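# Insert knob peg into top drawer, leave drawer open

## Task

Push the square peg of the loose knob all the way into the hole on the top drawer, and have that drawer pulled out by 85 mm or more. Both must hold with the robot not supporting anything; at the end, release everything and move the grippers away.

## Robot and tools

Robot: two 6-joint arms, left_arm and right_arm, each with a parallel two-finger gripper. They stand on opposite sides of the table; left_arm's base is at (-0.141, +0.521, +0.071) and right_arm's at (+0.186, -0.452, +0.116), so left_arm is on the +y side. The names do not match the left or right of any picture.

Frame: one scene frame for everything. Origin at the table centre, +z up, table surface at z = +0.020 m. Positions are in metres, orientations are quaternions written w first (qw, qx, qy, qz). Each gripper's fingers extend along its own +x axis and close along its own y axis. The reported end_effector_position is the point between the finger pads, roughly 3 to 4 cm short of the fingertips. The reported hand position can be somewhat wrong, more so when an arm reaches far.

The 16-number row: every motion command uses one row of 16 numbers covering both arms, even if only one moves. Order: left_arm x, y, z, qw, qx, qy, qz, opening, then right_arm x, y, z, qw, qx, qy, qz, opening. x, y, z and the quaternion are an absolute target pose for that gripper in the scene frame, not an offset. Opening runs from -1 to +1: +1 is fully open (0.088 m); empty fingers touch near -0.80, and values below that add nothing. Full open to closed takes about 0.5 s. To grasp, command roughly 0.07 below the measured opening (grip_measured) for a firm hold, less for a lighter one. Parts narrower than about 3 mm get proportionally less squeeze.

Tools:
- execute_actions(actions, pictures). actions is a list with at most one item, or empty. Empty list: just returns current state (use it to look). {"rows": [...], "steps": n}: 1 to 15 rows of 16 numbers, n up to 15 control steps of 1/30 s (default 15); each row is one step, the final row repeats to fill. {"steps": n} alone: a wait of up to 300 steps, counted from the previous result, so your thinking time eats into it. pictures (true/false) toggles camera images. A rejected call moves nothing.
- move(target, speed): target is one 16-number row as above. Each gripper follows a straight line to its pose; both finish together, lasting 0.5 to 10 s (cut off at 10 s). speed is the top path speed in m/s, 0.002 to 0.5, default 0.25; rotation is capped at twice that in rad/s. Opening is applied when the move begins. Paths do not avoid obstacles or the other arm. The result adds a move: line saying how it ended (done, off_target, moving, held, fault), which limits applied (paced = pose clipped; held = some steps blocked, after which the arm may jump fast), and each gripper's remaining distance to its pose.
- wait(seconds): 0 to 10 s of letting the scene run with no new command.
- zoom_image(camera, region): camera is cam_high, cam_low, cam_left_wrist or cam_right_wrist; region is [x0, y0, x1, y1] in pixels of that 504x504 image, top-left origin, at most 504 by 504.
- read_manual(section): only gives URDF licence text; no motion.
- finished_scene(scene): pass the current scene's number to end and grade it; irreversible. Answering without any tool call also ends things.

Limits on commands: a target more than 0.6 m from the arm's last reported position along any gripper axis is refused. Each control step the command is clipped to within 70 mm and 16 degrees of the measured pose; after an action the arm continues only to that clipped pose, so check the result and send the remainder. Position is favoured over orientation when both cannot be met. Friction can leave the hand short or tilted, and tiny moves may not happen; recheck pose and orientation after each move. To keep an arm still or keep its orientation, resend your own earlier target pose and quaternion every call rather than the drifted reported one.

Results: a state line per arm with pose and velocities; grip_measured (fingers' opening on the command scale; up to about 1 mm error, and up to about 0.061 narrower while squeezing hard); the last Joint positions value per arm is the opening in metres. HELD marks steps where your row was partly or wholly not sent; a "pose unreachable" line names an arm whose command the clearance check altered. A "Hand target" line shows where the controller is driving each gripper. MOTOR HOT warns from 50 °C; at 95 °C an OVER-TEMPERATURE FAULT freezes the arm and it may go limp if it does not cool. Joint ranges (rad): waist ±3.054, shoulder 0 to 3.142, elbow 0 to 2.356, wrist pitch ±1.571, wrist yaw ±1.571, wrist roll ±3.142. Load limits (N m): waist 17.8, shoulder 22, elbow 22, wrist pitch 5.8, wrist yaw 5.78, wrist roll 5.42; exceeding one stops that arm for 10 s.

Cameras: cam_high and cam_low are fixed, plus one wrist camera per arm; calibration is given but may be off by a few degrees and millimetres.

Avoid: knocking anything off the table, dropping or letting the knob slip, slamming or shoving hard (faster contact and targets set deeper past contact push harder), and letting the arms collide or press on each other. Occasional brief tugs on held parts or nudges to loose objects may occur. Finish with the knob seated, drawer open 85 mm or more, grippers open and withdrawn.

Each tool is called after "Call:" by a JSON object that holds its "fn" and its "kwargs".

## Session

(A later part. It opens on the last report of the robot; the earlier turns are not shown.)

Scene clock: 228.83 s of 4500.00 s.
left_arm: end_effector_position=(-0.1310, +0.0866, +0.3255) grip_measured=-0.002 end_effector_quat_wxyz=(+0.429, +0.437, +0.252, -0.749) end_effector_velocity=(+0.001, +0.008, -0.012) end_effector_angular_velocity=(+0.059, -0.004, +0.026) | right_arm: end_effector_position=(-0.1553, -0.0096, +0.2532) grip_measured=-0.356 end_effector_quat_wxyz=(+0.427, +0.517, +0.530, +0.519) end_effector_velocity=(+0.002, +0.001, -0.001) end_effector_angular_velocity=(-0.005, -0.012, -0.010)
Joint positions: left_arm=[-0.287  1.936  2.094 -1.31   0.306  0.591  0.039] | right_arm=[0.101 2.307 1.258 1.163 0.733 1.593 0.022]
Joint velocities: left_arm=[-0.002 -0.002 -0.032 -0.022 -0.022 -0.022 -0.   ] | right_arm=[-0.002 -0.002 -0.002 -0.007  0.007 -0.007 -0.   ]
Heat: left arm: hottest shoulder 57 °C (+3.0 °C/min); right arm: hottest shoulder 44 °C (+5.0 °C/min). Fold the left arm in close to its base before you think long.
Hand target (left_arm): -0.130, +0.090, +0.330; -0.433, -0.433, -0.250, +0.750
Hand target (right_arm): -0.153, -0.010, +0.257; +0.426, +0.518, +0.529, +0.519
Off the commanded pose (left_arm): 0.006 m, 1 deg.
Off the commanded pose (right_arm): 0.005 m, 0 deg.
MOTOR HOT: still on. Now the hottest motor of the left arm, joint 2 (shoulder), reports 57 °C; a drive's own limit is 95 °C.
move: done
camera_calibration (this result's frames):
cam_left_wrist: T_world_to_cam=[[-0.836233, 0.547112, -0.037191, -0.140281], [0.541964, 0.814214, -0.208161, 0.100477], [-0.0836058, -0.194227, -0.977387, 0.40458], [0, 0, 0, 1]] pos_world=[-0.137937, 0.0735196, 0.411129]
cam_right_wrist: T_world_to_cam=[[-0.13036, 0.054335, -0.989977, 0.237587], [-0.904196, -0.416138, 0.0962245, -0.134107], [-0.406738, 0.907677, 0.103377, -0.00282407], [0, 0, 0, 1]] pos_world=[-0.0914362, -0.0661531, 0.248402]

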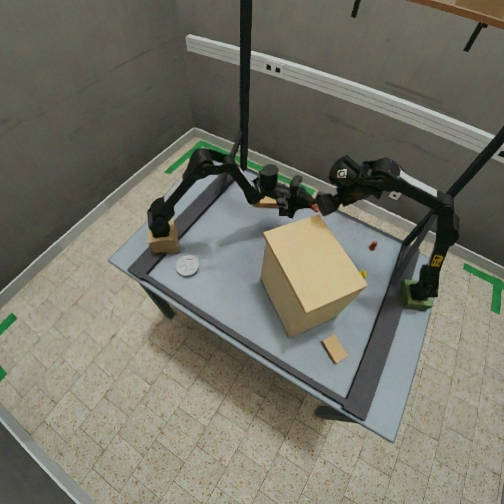

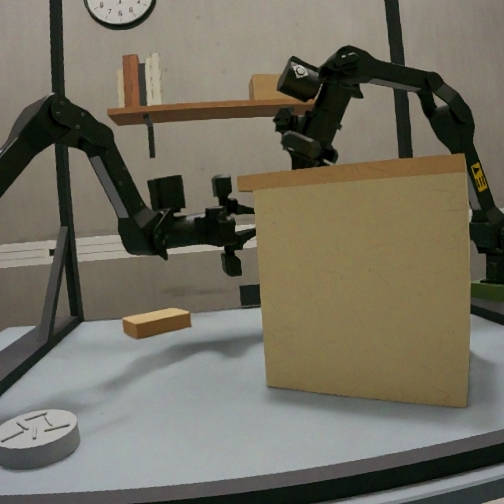

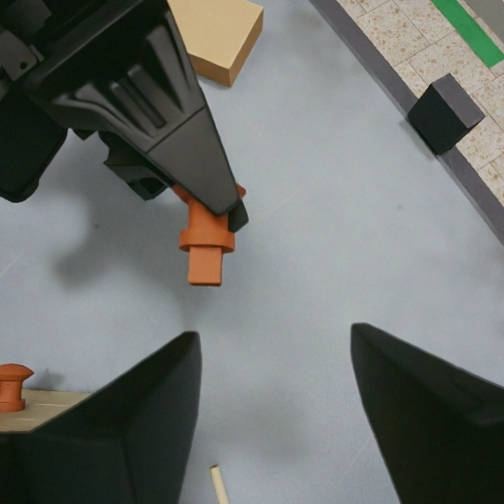

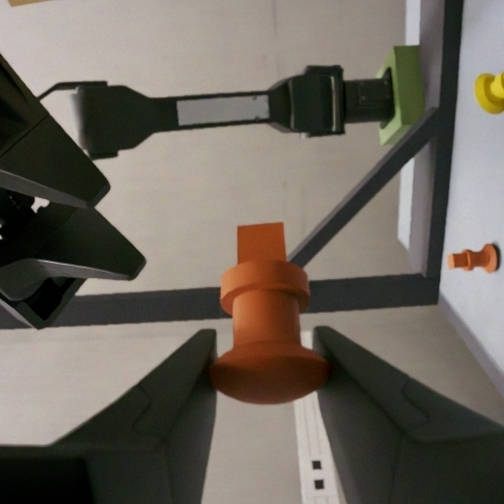

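Call:
{"fn": "move", "kwargs": {"target": [-0.14,0.10,0.30,0.951,0,0.0,-0.309,1.0,-0.06,-0.10,0.262,0.425,0.517,0.528,0.518,-0.48], "speed": 0.15}}

Call:
{"fn": "move", "kwargs": {"target": [-0.13,0.085,0.245,0.951,0,0.0,-0.309,1.0,-0.005,-0.041,0.263,0.425,0.517,0.528,0.518,-0.48], "speed": 0.06}}

Call:
{"fn": "zoom_image", "kwargs": {"camera": "cam_left_wrist", "region": [140, 140, 340, 340]}}

Scene clock: 239.90 s of 4500.00 s.
left_arm: end_effector_position=(-0.1384, +0.1019, +0.3079) grip_measured=+0.992 end_effector_quat_wxyz=(+0.951, -0.009, +0.001, -0.308) end_effector_velocity=(-0.000, +0.001, +0.002) end_effector_angular_velocity=(-0.019, -0.004, +0.005) | right_arm: end_effector_position=(-0.0608, -0.0976, +0.2585) grip_measured=-0.356 end_effector_quat_wxyz=(+0.428, +0.516, +0.530, +0.519) end_effector_velocity=(+0.004, +0.001, -0.003) end_effector_angular_velocity=(-0.008, -0.029, -0.026)
Joint positions: left_arm=[-0.76   1.75   0.979  0.787 -1.291 -0.004  0.088] | right_arm=[0.107 1.98  0.652 1.439 0.74  1.591 0.022]
Joint velocities: left_arm=[-0.002  0.007 -0.007  0.066 -0.007  0.037 -0.   ] | right_arm=[-0.002  0.002 -0.002 -0.007  0.022 -0.022 -0.   ]
Heat: left arm: hottest shoulder 58 °C (+5.0 °C/min); right arm: hottest shoulder 46 °C (+7.0 °C/min). Fold the left arm in close to its base before you think long.
Hand target (left_arm): -0.140, +0.102, +0.300; +0.951, +0.002, -0.001, -0.308
Hand target (right_arm): -0.060, -0.100, +0.261; +0.426, +0.518, +0.529, +0.519
Off the commanded pose (left_arm): 0.008 m, 1 deg.
Off the commanded pose (right_arm): 0.004 m, 0 deg.
MOTOR HOT: still on. Now the hottest motor of the left arm, joint 2 (shoulder), reports 58 °C; a drive's own limit is 95 °C.
After step 90, 1.80 s passed at rest.
move: done
camera_calibration (this result's frames):
cam_left_wrist: T_world_to_cam=[[-0.576651, -0.815801, -0.0440653, 0.0213824], [-0.215263, 0.203747, -0.955065, 0.275739], [0.788121, -0.541254, -0.293103, 0.335051], [0, 0, 0, 1]] pos_world=[-0.192374, 0.14261, 0.362496]
cam_right_wrist: T_world_to_cam=[[-0.127959, 0.05267, -0.99038, 0.260023], [-0.904462, -0.415901, 0.0947395, -0.0854297], [-0.40691, 0.907883, 0.100856, 0.115643], [0, 0, 0, 1]] pos_world=[0.00306076, -0.154217, 0.253952]

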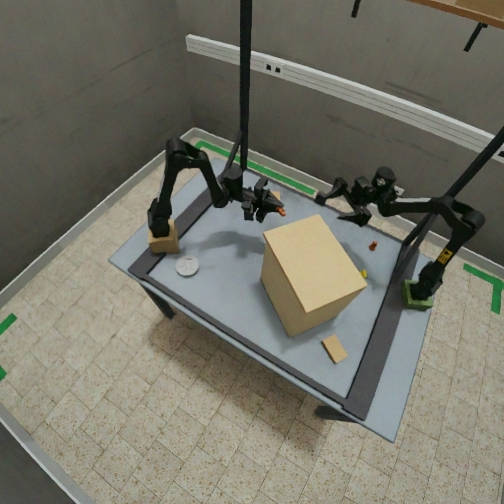

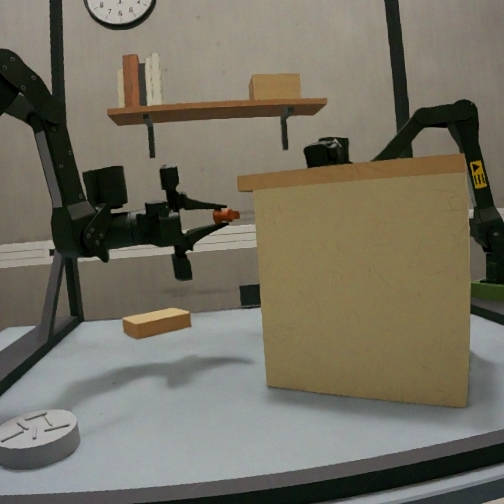

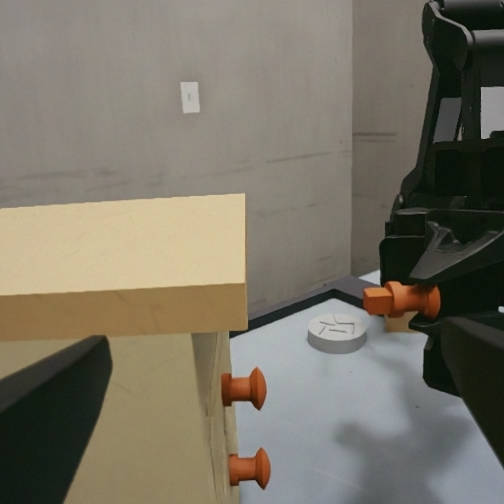

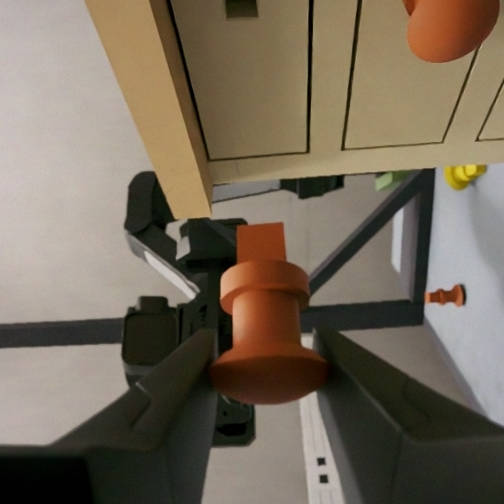

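Scene clock: 241.57 s of 4500.00 s.
left_arm: end_effector_position=(-0.1314, +0.0859, +0.2527) grip_measured=+0.992 end_effector_quat_wxyz=(+0.951, -0.011, +0.001, -0.310) end_effector_velocity=(-0.002, -0.000, -0.001) end_effector_angular_velocity=(+0.001, +0.002, -0.010) | right_arm: end_effector_position=(-0.0045, -0.0435, +0.2571) grip_measured=-0.356 end_effector_quat_wxyz=(+0.433, +0.513, +0.530, +0.518) end_effector_velocity=(-0.003, +0.000, -0.003) end_effector_angular_velocity=(-0.013, -0.017, +0.009)
Joint positions: left_arm=[-0.726  1.924  0.939  1.003 -1.253 -0.005  0.088] | right_arm=[-0.143  1.98   0.668  1.395  0.492  1.62   0.022]
Joint velocities: left_arm=[-0.002 -0.002 -0.002 -0.007  0.007 -0.007 -0.   ] | right_arm=[ 0.002 -0.002  0.002 -0.022 -0.007 -0.007 -0.   ]
Heat: left arm: hottest shoulder 58 °C (+5.1 °C/min); right arm: hottest shoulder 46 °C (+6.1 °C/min). Fold the left arm in close to its base before you think long.
Hand target (left_arm): -0.130, +0.086, +0.245; +0.951, +0.000, +0.000, -0.309
Hand target (right_arm): -0.005, -0.041, +0.263; +0.426, +0.518, +0.529, +0.519
Off the commanded pose (left_arm): 0.008 m, 1 deg.
Off the commanded pose (right_arm): 0.006 m, 1 deg.
MOTOR HOT: still on. Now the hottest motor of the left arm, joint 2 (shoulder), reports 58 °C; a drive's own limit is 95 °C.
move: done
camera_calibration (this result's frames):
cam_left_wrist: T_world_to_cam=[[-0.580416, -0.813274, -0.0412565, 0.00855835], [-0.2151, 0.201982, -0.955477, 0.228078], [0.785398, -0.5457, -0.292169, 0.304462], [0, 0, 0, 1]] pos_world=[-0.185097, 0.127037, 0.30723]
cam_right_wrist: T_world_to_cam=[[-0.119613, 0.044483, -0.991824, 0.26299], [-0.905892, -0.413683, 0.0906961, -0.0107097], [-0.406266, 0.909334, 0.0897786, 0.0925043], [0, 0, 0, 1]] pos_world=[0.0593364, -0.100246, 0.253506]

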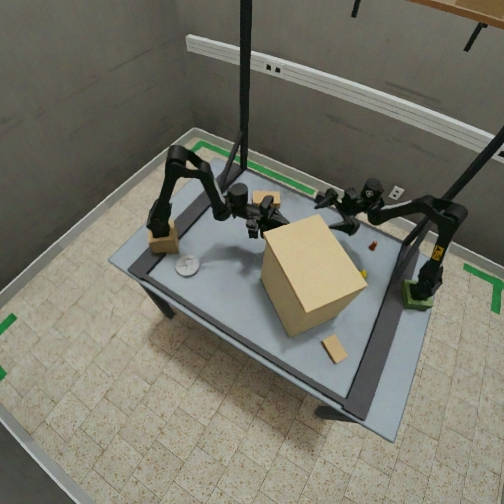

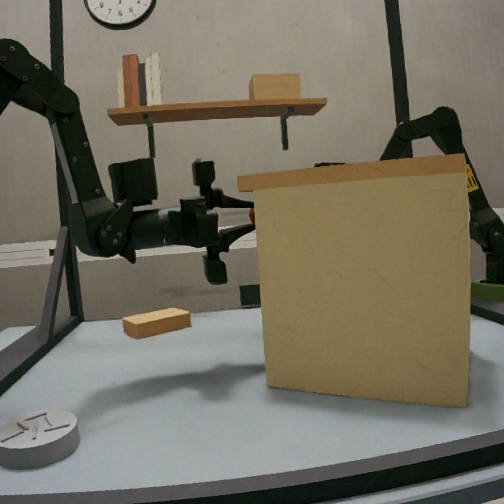

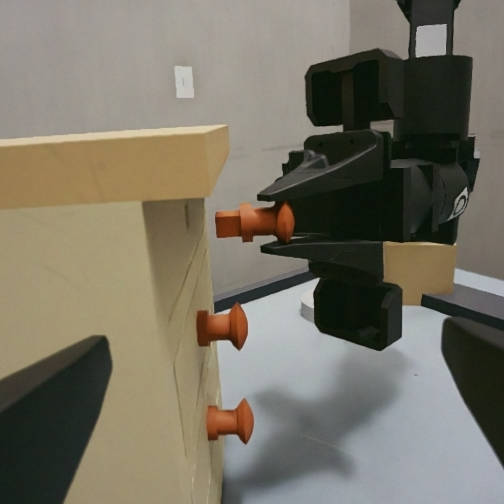

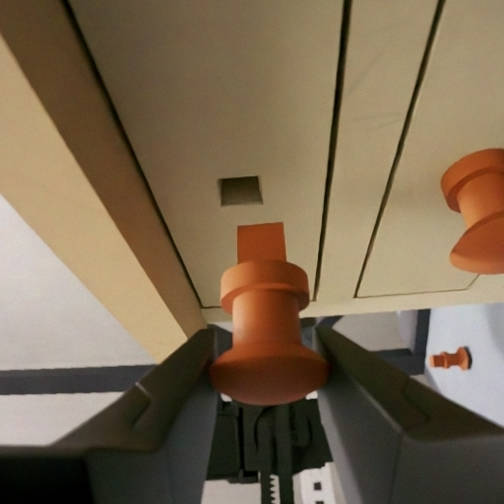

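Region (140, 140, 340, 340) of cam_left_wrist's 504x504 image, scaled by 2.520, with more detail than that image has.

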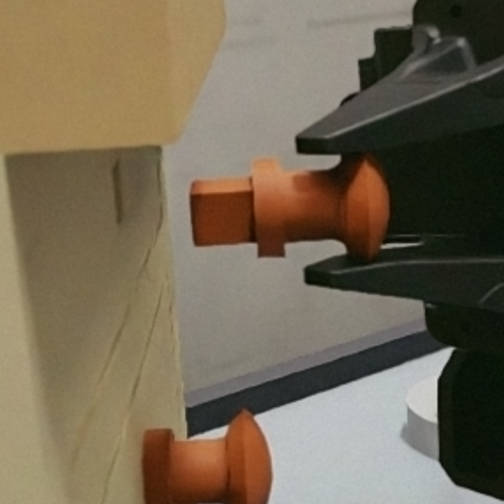

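Call:
{"fn": "move", "kwargs": {"target": [-0.13,0.085,0.245,0.951,0,0.0,-0.309,1.0,-0.008,-0.039,0.268,0.425,0.517,0.528,0.518,-0.48], "speed": 0.02}}

Call:
{"fn": "zoom_image", "kwargs": {"camera": "cam_left_wrist", "region": [140, 140, 340, 340]}}

Scene clock: 246.20 s of 4500.00 s.
left_arm: end_effector_position=(-0.1314, +0.0857, +0.2519) grip_measured=+0.992 end_effector_quat_wxyz=(+0.951, -0.010, +0.001, -0.310) end_effector_velocity=(+0.003, +0.003, -0.003) end_effector_angular_velocity=(+0.018, -0.008, +0.024) | right_arm: end_effector_position=(-0.0063, -0.0406, +0.2593) grip_measured=-0.356 end_effector_quat_wxyz=(+0.435, +0.511, +0.531, +0.518) end_effector_velocity=(-0.002, -0.001, -0.004) end_effector_angular_velocity=(-0.019, -0.005, +0.010)
Joint positions: left_arm=[-0.726  1.927  0.939  1.004 -1.253 -0.005  0.088] | right_arm=[-0.144  1.974  0.683  1.367  0.491  1.62   0.022]
Joint velocities: left_arm=[ 0.002  0.002 -0.002 -0.007 -0.022  0.007  0.   ] | right_arm=[ 0.002 -0.002 -0.002 -0.022 -0.007  0.007 -0.   ]
Heat: left arm: hottest shoulder 57 °C (+3.0 °C/min); right arm: hottest shoulder 45 °C (+5.1 °C/min). Fold the left arm in close to its base before you think long.
Hand target (left_arm): -0.130, +0.085, +0.245; +0.951, -0.000, +0.000, -0.309
Hand target (right_arm): -0.008, -0.039, +0.268; +0.426, +0.518, +0.529, +0.519
Off the commanded pose (left_arm): 0.007 m, 1 deg.
Off the commanded pose (right_arm): 0.009 m, 1 deg.
MOTOR HOT: still on. Now the hottest motor of the left arm, joint 2 (shoulder), reports 57 °C; a drive's own limit is 95 °C.
After step 90, 0.77 s passed at rest.
move: off_target (right_arm)
camera_calibration (this result's frames):
cam_left_wrist: T_world_to_cam=[[-0.580395, -0.813232, -0.0423641, 0.00860717], [-0.214661, 0.20297, -0.955366, 0.227259], [0.785533, -0.545396, -0.292372, 0.304206], [0, 0, 0, 1]] pos_world=[-0.185185, 0.126786, 0.306421]
cam_right_wrist: T_world_to_cam=[[-0.116406, 0.0397647, -0.992405, 0.264861], [-0.906028, -0.413601, 0.0897013, -0.0111443], [-0.406893, 0.909589, 0.0841734, 0.0903963], [0, 0, 0, 1]] pos_world=[0.0575159, -0.097365, 0.25624]

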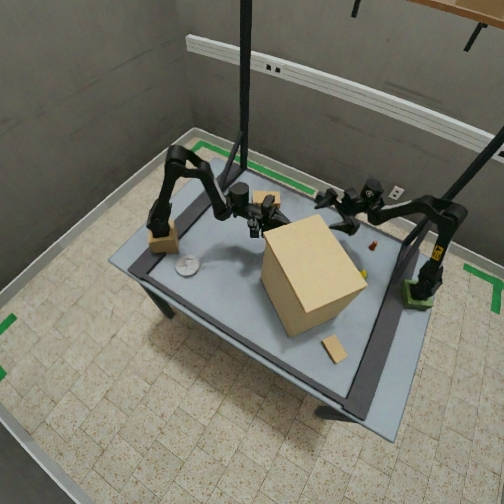

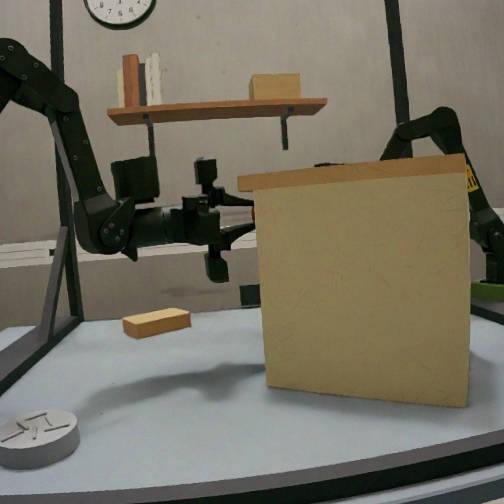

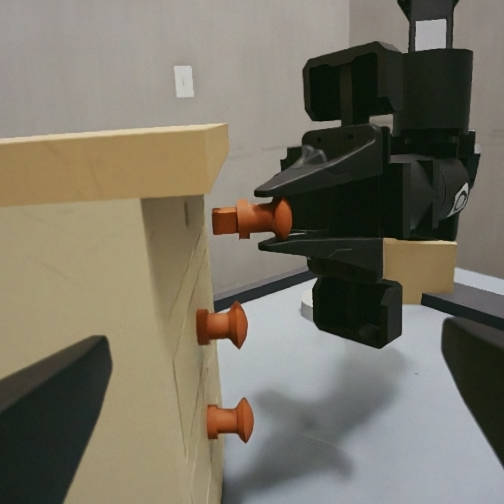

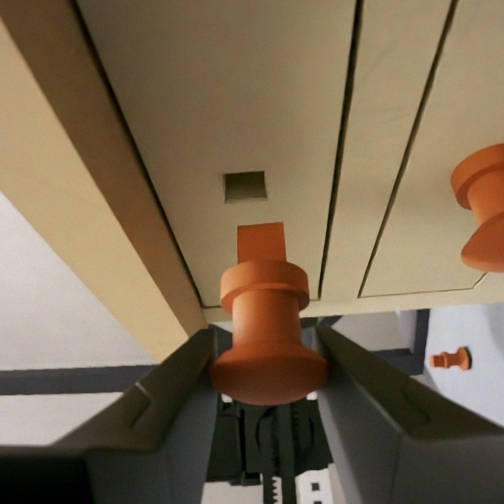

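Region (140, 140, 340, 340) of cam_left_wrist's 504x504 image, scaled by 2.520, with more detail than that image has.

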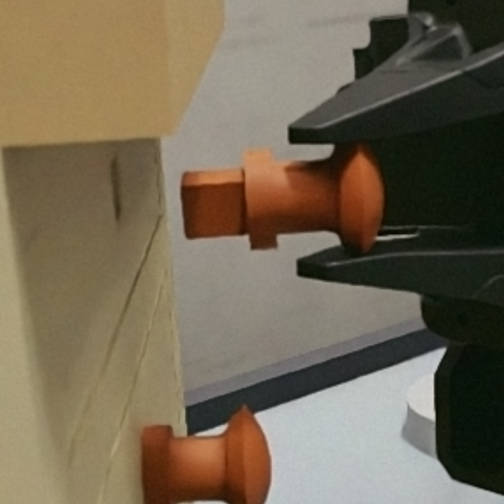

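Call:
{"fn": "move", "kwargs": {"target": [-0.13,0.085,0.245,0.951,0,0.0,-0.309,1.0,-0.008,-0.039,0.270,0.41,0.531,0.529,0.516,-0.48], "speed": 0.02}}

Call:
{"fn": "zoom_image", "kwargs": {"camera": "cam_left_wrist", "region": [140, 140, 340, 340]}}

Scene clock: 252.50 s of 4500.00 s.
left_arm: end_effector_position=(-0.1314, +0.0857, +0.2518) grip_measured=+0.992 end_effector_quat_wxyz=(+0.951, -0.010, +0.001, -0.310) end_effector_velocity=(-0.000, +0.001, -0.001) end_effector_angular_velocity=(+0.013, -0.006, +0.005) | right_arm: end_effector_position=(-0.0061, -0.0409, +0.2675) grip_measured=-0.356 end_effector_quat_wxyz=(+0.416, +0.528, +0.531, +0.517) end_effector_velocity=(+0.000, +0.000, -0.001) end_effector_angular_velocity=(-0.003, -0.027, +0.003)
Joint positions: left_arm=[-0.726  1.927  0.939  1.004 -1.253 -0.004  0.088] | right_arm=[-0.144  1.976  0.685  1.409  0.491  1.635  0.022]
Joint velocities: left_arm=[-0.002 -0.002 -0.002 -0.007 -0.007  0.007 -0.   ] | right_arm=[-0.002 -0.002 -0.002 -0.007 -0.007 -0.022 -0.   ]
Heat: left arm: hottest shoulder 56 °C (+3.0 °C/min); right arm: hottest shoulder 44 °C (+4.0 °C/min). Fold the left arm in close to its base before you think long.
Hand target (left_arm): -0.130, +0.085, +0.245; +0.951, +0.000, +0.000, -0.309
Hand target (right_arm): -0.008, -0.039, +0.270; +0.411, +0.532, +0.530, +0.517
Off the commanded pose (left_arm): 0.007 m, 1 deg.
Off the commanded pose (right_arm): 0.004 m, 1 deg.
MOTOR HOT: still on. Now the hottest motor of the left arm, joint 2 (shoulder), reports 56 °C; a drive's own limit is 95 °C.
After step 90, 1.47 s passed at rest.
move: done
camera_calibration (this result's frames):
cam_left_wrist: T_world_to_cam=[[-0.580379, -0.813205, -0.0431084, 0.00875979], [-0.214335, 0.203611, -0.955303, 0.227092], [0.785634, -0.545198, -0.29247, 0.304175], [0, 0, 0, 1]] pos_world=[-0.185212, 0.126721, 0.306281]
cam_right_wrist: T_world_to_cam=[[-0.154634, 0.0725077, -0.985308, 0.272212], [-0.901614, -0.418128, 0.11073, -0.0176017], [-0.403956, 0.90549, 0.130031, 0.0776453], [0, 0, 0, 1]] pos_world=[0.0575886, -0.0974042, 0.260065]

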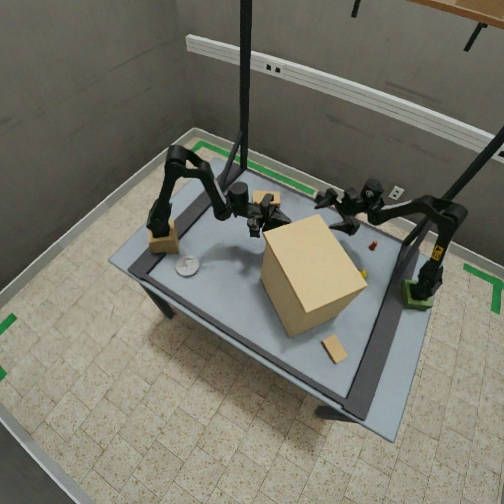

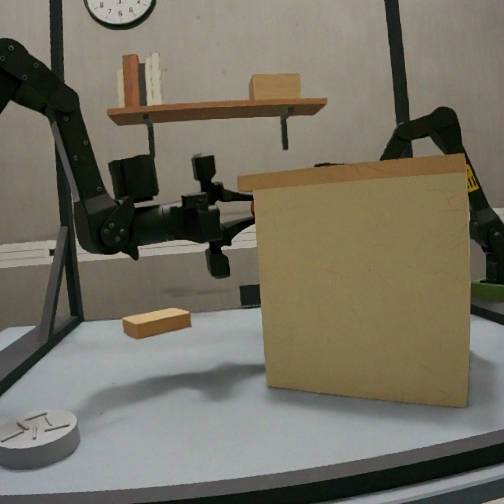

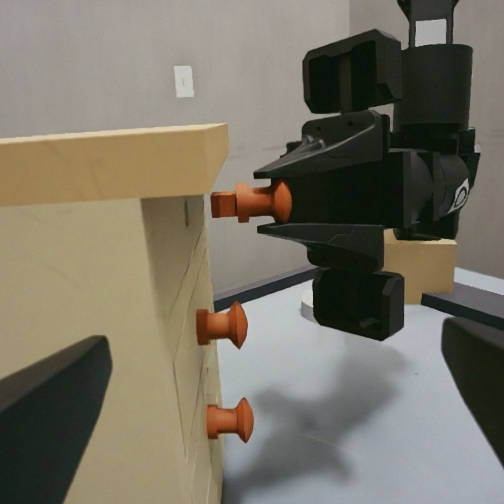

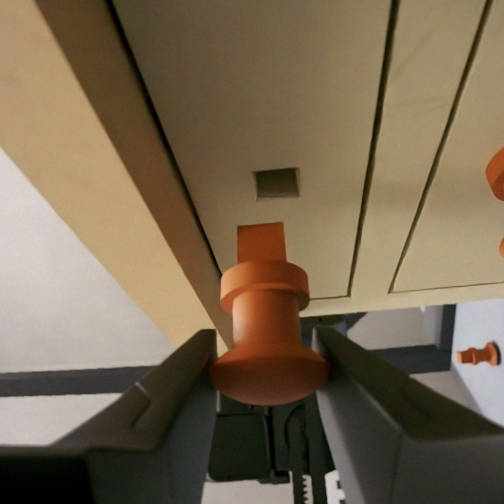

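Region (140, 140, 340, 340) of cam_left_wrist's 504x504 image, scaled by 2.520, with more detail than that image has.

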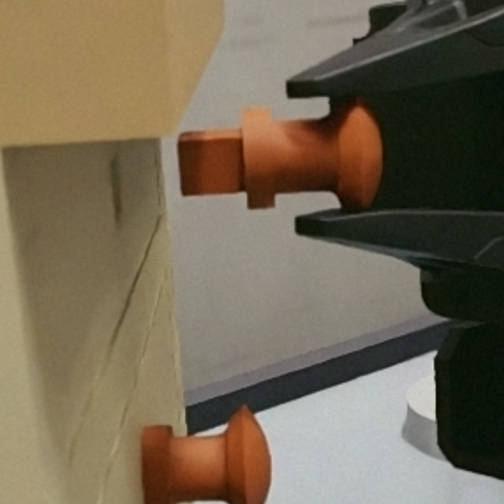

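Call:
{"fn": "move", "kwargs": {"target": [-0.13,0.085,0.245,0.951,0,0.0,-0.309,1.0,-0.006,-0.036,0.2625,0.41,0.531,0.529,0.516,-0.48], "speed": 0.015}}

Call:
{"fn": "zoom_image", "kwargs": {"camera": "cam_left_wrist", "region": [140, 140, 340, 340]}}

Scene clock: 256.43 s of 4500.00 s.
left_arm: end_effector_position=(-0.1314, +0.0857, +0.2518) grip_measured=+0.992 end_effector_quat_wxyz=(+0.951, -0.010, +0.001, -0.310) end_effector_velocity=(-0.002, +0.001, -0.003) end_effector_angular_velocity=(+0.018, -0.008, +0.000) | right_arm: end_effector_position=(-0.0052, -0.0388, +0.2602) grip_measured=-0.356 end_effector_quat_wxyz=(+0.416, +0.528, +0.531, +0.517) end_effector_velocity=(+0.000, +0.000, -0.003) end_effector_angular_velocity=(-0.009, -0.015, +0.004)
Joint positions: left_arm=[-0.726  1.927  0.939  1.004 -1.253 -0.004  0.088] | right_arm=[-0.149  2.009  0.688  1.439  0.487  1.636  0.022]
Joint velocities: left_arm=[-0.007  0.002 -0.002 -0.007 -0.007  0.007 -0.   ] | right_arm=[-0.002  0.002 -0.002 -0.007 -0.007 -0.007 -0.   ]
Heat: left arm: hottest shoulder 56 °C (+2.0 °C/min); right arm: hottest shoulder 44 °C (+4.0 °C/min). Fold the left arm in close to its base before you think long.
Hand target (left_arm): -0.130, +0.085, +0.245; +0.951, -0.000, +0.000, -0.309
Hand target (right_arm): -0.006, -0.036, +0.263; +0.411, +0.532, +0.530, +0.517
Off the commanded pose (left_arm): 0.007 m, 1 deg.
Off the commanded pose (right_arm): 0.004 m, 1 deg.
MOTOR HOT: still on. Now the hottest motor of the left arm, joint 2 (shoulder), reports 56 °C; a drive's own limit is 95 °C.
After step 90, 0.03 s passed at rest.
move: done
camera_calibration (this result's frames):
cam_left_wrist: T_world_to_cam=[[-0.580379, -0.813205, -0.0431084, 0.00875979], [-0.214335, 0.203611, -0.955303, 0.227092], [0.785634, -0.545198, -0.29247, 0.304175], [0, 0, 0, 1]] pos_world=[-0.185212, 0.126721, 0.306281]
cam_right_wrist: T_world_to_cam=[[-0.15502, 0.0725464, -0.985244, 0.264987], [-0.902004, -0.41716, 0.111206, -0.0151502], [-0.402937, 0.905933, 0.130105, 0.0770271], [0, 0, 0, 1]] pos_world=[0.0584498, -0.0953253, 0.25274]

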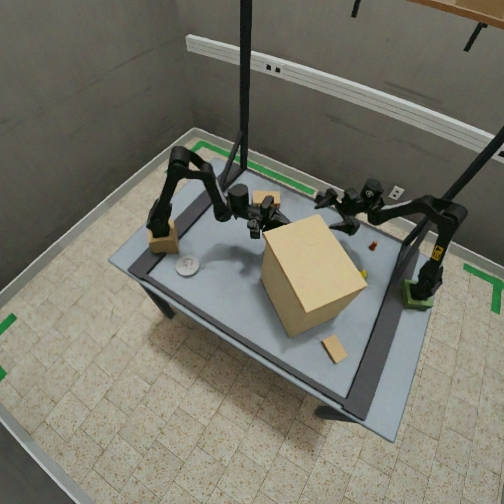

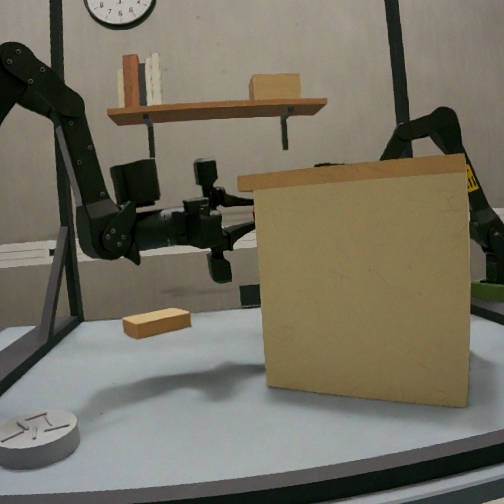

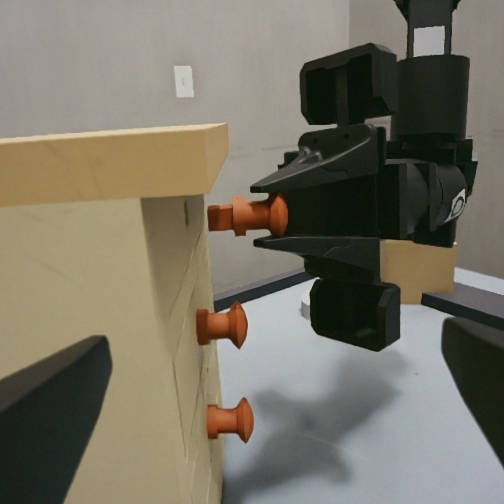

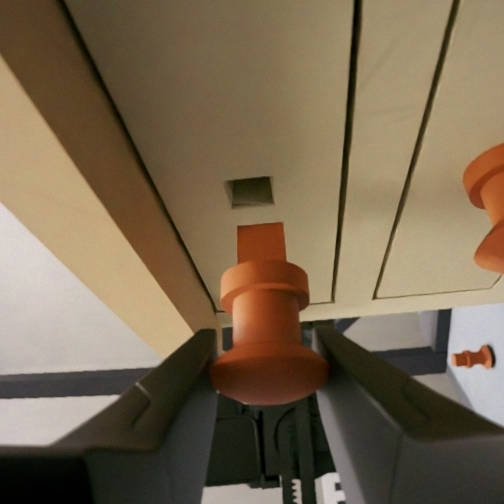

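Region (140, 140, 340, 340) of cam_left_wrist's 504x504 image, scaled by 2.520, with more detail than that image has.

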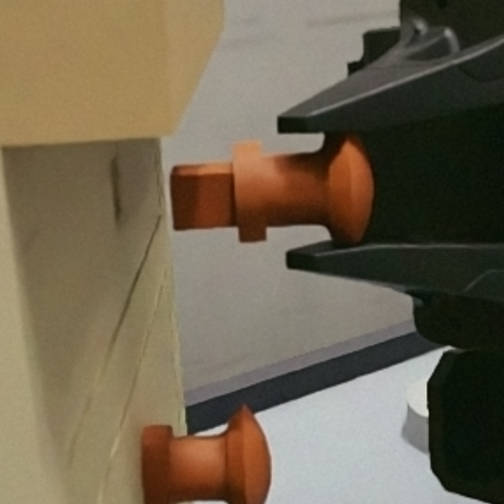

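Call:
{"fn": "move", "kwargs": {"target": [-0.13,0.085,0.245,0.951,0,0.0,-0.309,1.0,-0.002,-0.031,0.2655,0.41,0.531,0.529,0.516,-0.48], "speed": 0.015}}

Call:
{"fn": "zoom_image", "kwargs": {"camera": "cam_left_wrist", "region": [140, 140, 340, 340]}}

Scene clock: 260.90 s of 4500.00 s.
left_arm: end_effector_position=(-0.1314, +0.0857, +0.2518) grip_measured=+0.992 end_effector_quat_wxyz=(+0.951, -0.010, +0.001, -0.310) end_effector_velocity=(-0.001, +0.000, +0.003) end_effector_angular_velocity=(-0.029, +0.017, -0.010) | right_arm: end_effector_position=(-0.0013, -0.0336, +0.2608) grip_measured=-0.356 end_effector_quat_wxyz=(+0.417, +0.528, +0.531, +0.516) end_effector_velocity=(+0.004, +0.002, -0.001) end_effector_angular_velocity=(-0.009, -0.028, -0.017)
Joint positions: left_arm=[-0.726  1.927  0.939  1.004 -1.253 -0.004  0.088] | right_arm=[-0.168  2.009  0.698  1.427  0.468  1.639  0.022]
Joint velocities: left_arm=[-0.002 -0.007 -0.002  0.007  0.007 -0.022 -0.   ] | right_arm=[-0.007 -0.007  0.002 -0.022  0.007 -0.022 -0.   ]
Heat: left arm: hottest shoulder 55 °C (+1.0 °C/min); right arm: hottest shoulder 43 °C (+2.0 °C/min). Fold the left arm in close to its base before you think long.
Hand target (left_arm): -0.130, +0.085, +0.245; +0.951, +0.000, +0.000, -0.309
Hand target (right_arm): -0.002, -0.031, +0.266; +0.411, +0.532, +0.530, +0.517
Off the commanded pose (left_arm): 0.007 m, 1 deg.
Off the commanded pose (right_arm): 0.005 m, 1 deg.
MOTOR HOT: still on. Now the hottest motor of the left arm, joint 2 (shoulder), reports 55 °C; a drive's own limit is 95 °C.
After step 90, 0.57 s passed at rest.
move: done
camera_calibration (this result's frames):
cam_left_wrist: T_world_to_cam=[[-0.580379, -0.813205, -0.0431084, 0.00875979], [-0.214335, 0.203611, -0.955303, 0.227092], [0.785634, -0.545198, -0.29247, 0.304175], [0, 0, 0, 1]] pos_world=[-0.185212, 0.126721, 0.306281]
cam_right_wrist: T_world_to_cam=[[-0.154174, 0.071018, -0.985488, 0.265863], [-0.902349, -0.416426, 0.111158, -0.00943141], [-0.402488, 0.906392, 0.128285, 0.0742934], [0, 0, 0, 1]] pos_world=[0.062381, -0.0901475, 0.253522]

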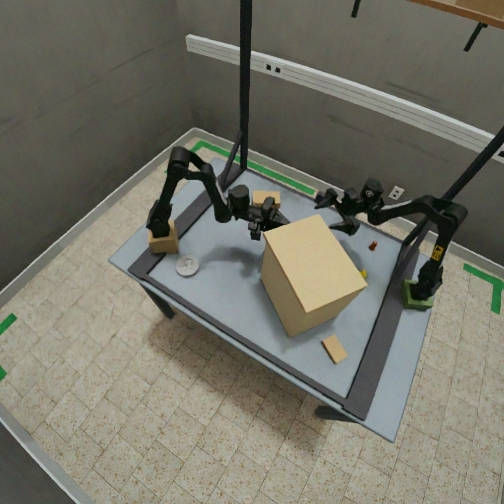

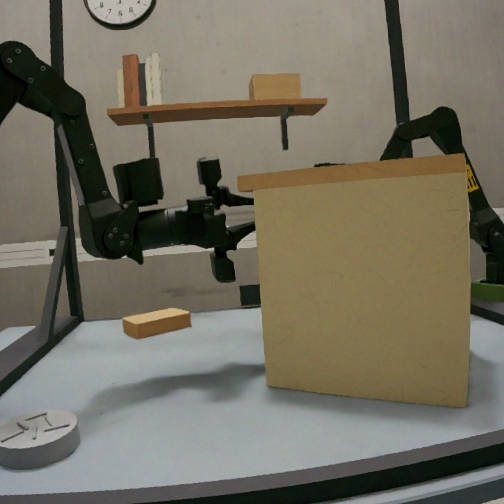

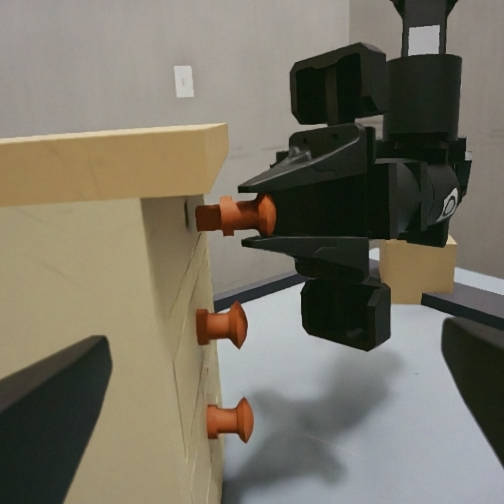

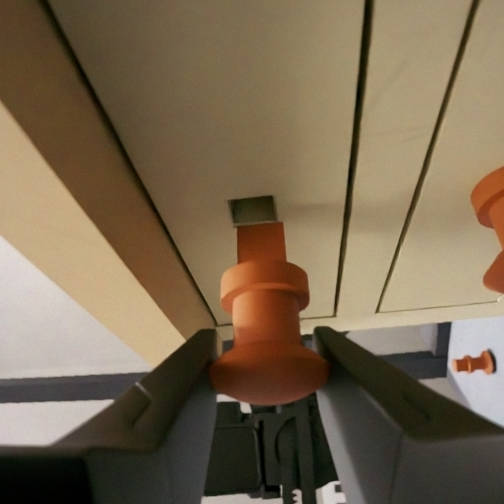

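Region (140, 140, 340, 340) of cam_left_wrist's 504x504 image, scaled by 2.520, with more detail than that image has.

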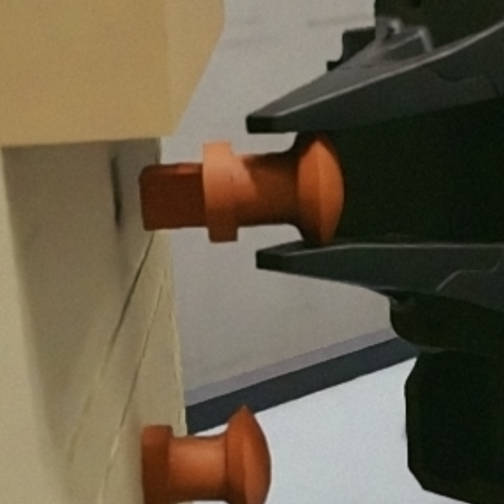

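Call:
{"fn": "move", "kwargs": {"target": [-0.13,0.085,0.245,0.951,0,0.0,-0.309,1.0,-0.003,-0.032,0.274,0.40,0.54,0.529,0.515,-0.48], "speed": 0.02}}

Call:
{"fn": "move", "kwargs": {"target": [-0.13,0.085,0.245,0.951,0,0.0,-0.309,1.0,-0.002,-0.031,0.2652,0.41,0.531,0.529,0.516,-0.48], "speed": 0.015}}

Call:
{"fn": "zoom_image", "kwargs": {"camera": "cam_left_wrist", "region": [140, 140, 340, 340]}}

Scene clock: 267.53 s of 4500.00 s.
left_arm: end_effector_position=(-0.1314, +0.0857, +0.2518) grip_measured=+0.992 end_effector_quat_wxyz=(+0.951, -0.010, +0.001, -0.310) end_effector_velocity=(+0.002, +0.002, +0.001) end_effector_angular_velocity=(-0.004, +0.004, +0.010) | right_arm: end_effector_position=(-0.0015, -0.0333, +0.2644) grip_measured=-0.356 end_effector_quat_wxyz=(+0.411, +0.532, +0.532, +0.515) end_effector_velocity=(-0.002, -0.000, -0.001) end_effector_angular_velocity=(-0.005, +0.001, +0.020)
Joint positions: left_arm=[-0.726  1.927  0.939  1.004 -1.253 -0.004  0.088] | right_arm=[-0.168  2.003  0.701  1.426  0.468  1.648  0.022]
Joint velocities: left_arm=[ 0.002 -0.007 -0.002 -0.007 -0.007 -0.007 -0.   ] | right_arm=[-0.002 -0.002 -0.002 -0.007 -0.022  0.007  0.   ]
Heat: left arm: hottest shoulder 55 °C (+0.0 °C/min); right arm: hottest shoulder 43 °C (+1.0 °C/min). Fold the left arm in close to its base before you think long.
Hand target (left_arm): -0.130, +0.085, +0.245; +0.951, +0.000, +0.000, -0.309
Hand target (right_arm): -0.003, -0.032, +0.274; +0.401, +0.541, +0.530, +0.516
Off the commanded pose (left_arm): 0.007 m, 1 deg.
Off the commanded pose (right_arm): 0.010 m, 2 deg.
MOTOR HOT: still on. Now the hottest motor of the left arm, joint 2 (shoulder), reports 55 °C; a drive's own limit is 95 °C.
After step 90, 2.37 s passed at rest.
move: off_target (right_arm)
camera_calibration (this result's frames):
cam_left_wrist: T_world_to_cam=[[-0.580379, -0.813205, -0.0431084, 0.00875979], [-0.214335, 0.203611, -0.955303, 0.227092], [0.785634, -0.545198, -0.29247, 0.304175], [0, 0, 0, 1]] pos_world=[-0.185212, 0.126721, 0.306281]
cam_right_wrist: T_world_to_cam=[[-0.1678, 0.0772339, -0.982791, 0.268785], [-0.900189, -0.418406, 0.120815, -0.0125436], [-0.401875, 0.90497, 0.139733, 0.0704043], [0, 0, 0, 1]] pos_world=[0.0621041, -0.0897214, 0.255837]

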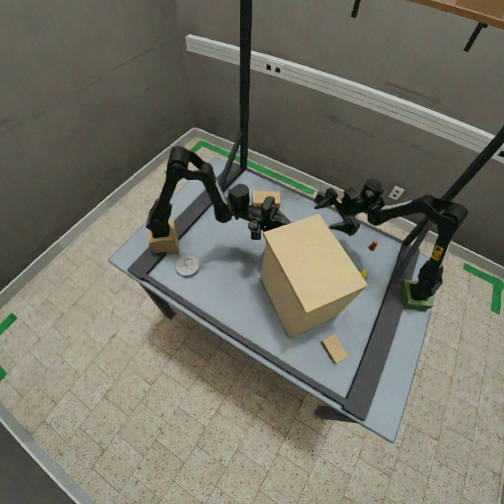

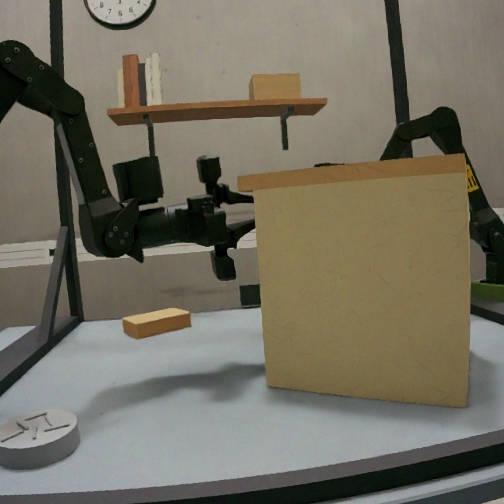

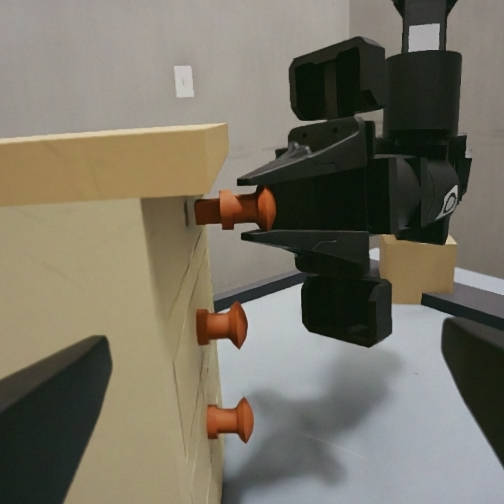

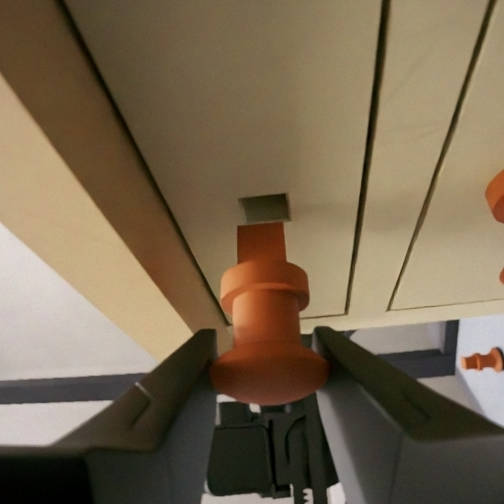

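Scene clock: 268.43 s of 4500.00 s.
left_arm: end_effector_position=(-0.1314, +0.0857, +0.2518) grip_measured=+0.992 end_effector_quat_wxyz=(+0.951, -0.010, +0.001, -0.310) end_effector_velocity=(-0.000, +0.001, -0.001) end_effector_angular_velocity=(+0.013, -0.006, +0.005) | right_arm: end_effector_position=(-0.0015, -0.0333, +0.2644) grip_measured=-0.356 end_effector_quat_wxyz=(+0.412, +0.531, +0.531, +0.516) end_effector_velocity=(-0.002, -0.000, -0.001) end_effector_angular_velocity=(-0.004, -0.013, +0.019)
Joint positions: left_arm=[-0.726  1.927  0.939  1.005 -1.253 -0.004  0.088] | right_arm=[-0.168  2.003  0.701  1.426  0.468  1.645  0.022]
Joint velocities: left_arm=[-0.002 -0.002 -0.002 -0.007 -0.007  0.007 -0.   ] | right_arm=[-0.002 -0.002 -0.002 -0.007 -0.022 -0.007 -0.   ]
Heat: left arm: hottest shoulder 55 °C (+0.0 °C/min); right arm: hottest shoulder 43 °C (+1.0 °C/min). Fold the left arm in close to its base before you think long.
Hand target (left_arm): -0.130, +0.085, +0.245; +0.951, -0.000, +0.000, -0.309
Hand target (right_arm): -0.002, -0.031, +0.265; +0.411, +0.532, +0.530, +0.517
Off the commanded pose (left_arm): 0.007 m, 1 deg.
Off the commanded pose (right_arm): 0.002 m, 0 deg.
MOTOR HOT: still on. Now the hottest motor of the left arm, joint 2 (shoulder), reports 55 °C; a drive's own limit is 95 °C.
move: done
camera_calibration (this result's frames):
cam_left_wrist: T_world_to_cam=[[-0.580384, -0.81322, -0.0427452, 0.00867156], [-0.214447, 0.203264, -0.955351, 0.227161], [0.7856, -0.545304, -0.292364, 0.304166], [0, 0, 0, 1]] pos_world=[-0.185206, 0.126741, 0.306316]
cam_right_wrist: T_world_to_cam=[[-0.164806, 0.077579, -0.98327, 0.268928], [-0.900691, -0.418137, 0.117974, -0.0117843], [-0.40199, 0.905065, 0.138786, 0.0706577], [0, 0, 0, 1]] pos_world=[0.0621106, -0.0897404, 0.256013]

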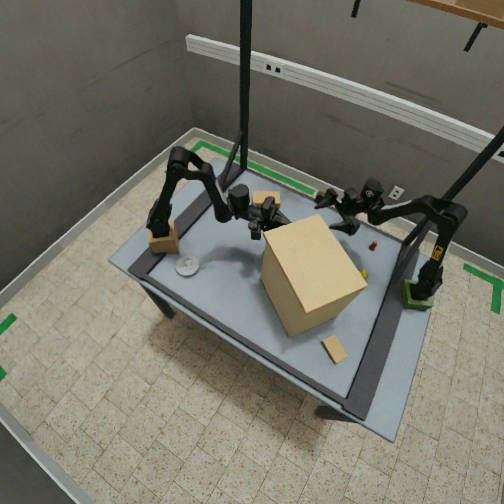

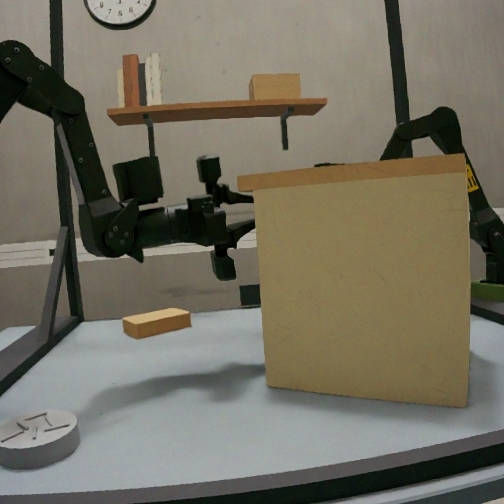

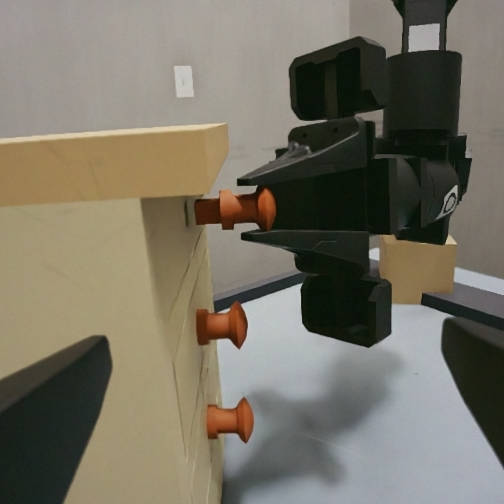

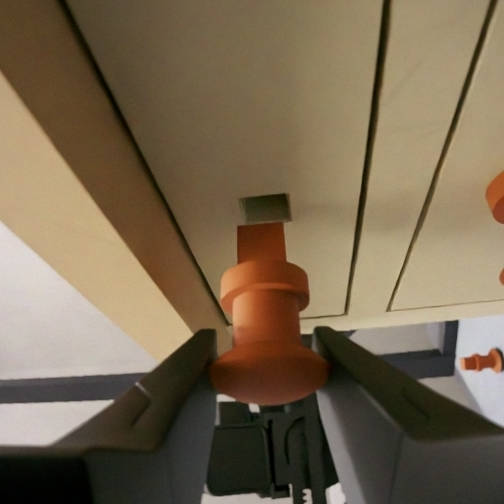

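Region (140, 140, 340, 340) of cam_left_wrist's 504x504 image, scaled by 2.520, with more detail than that image has.

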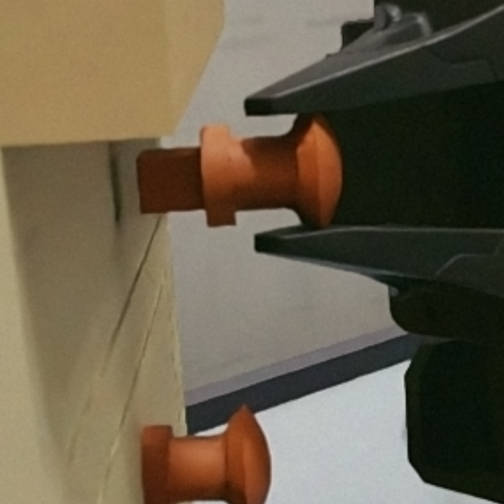

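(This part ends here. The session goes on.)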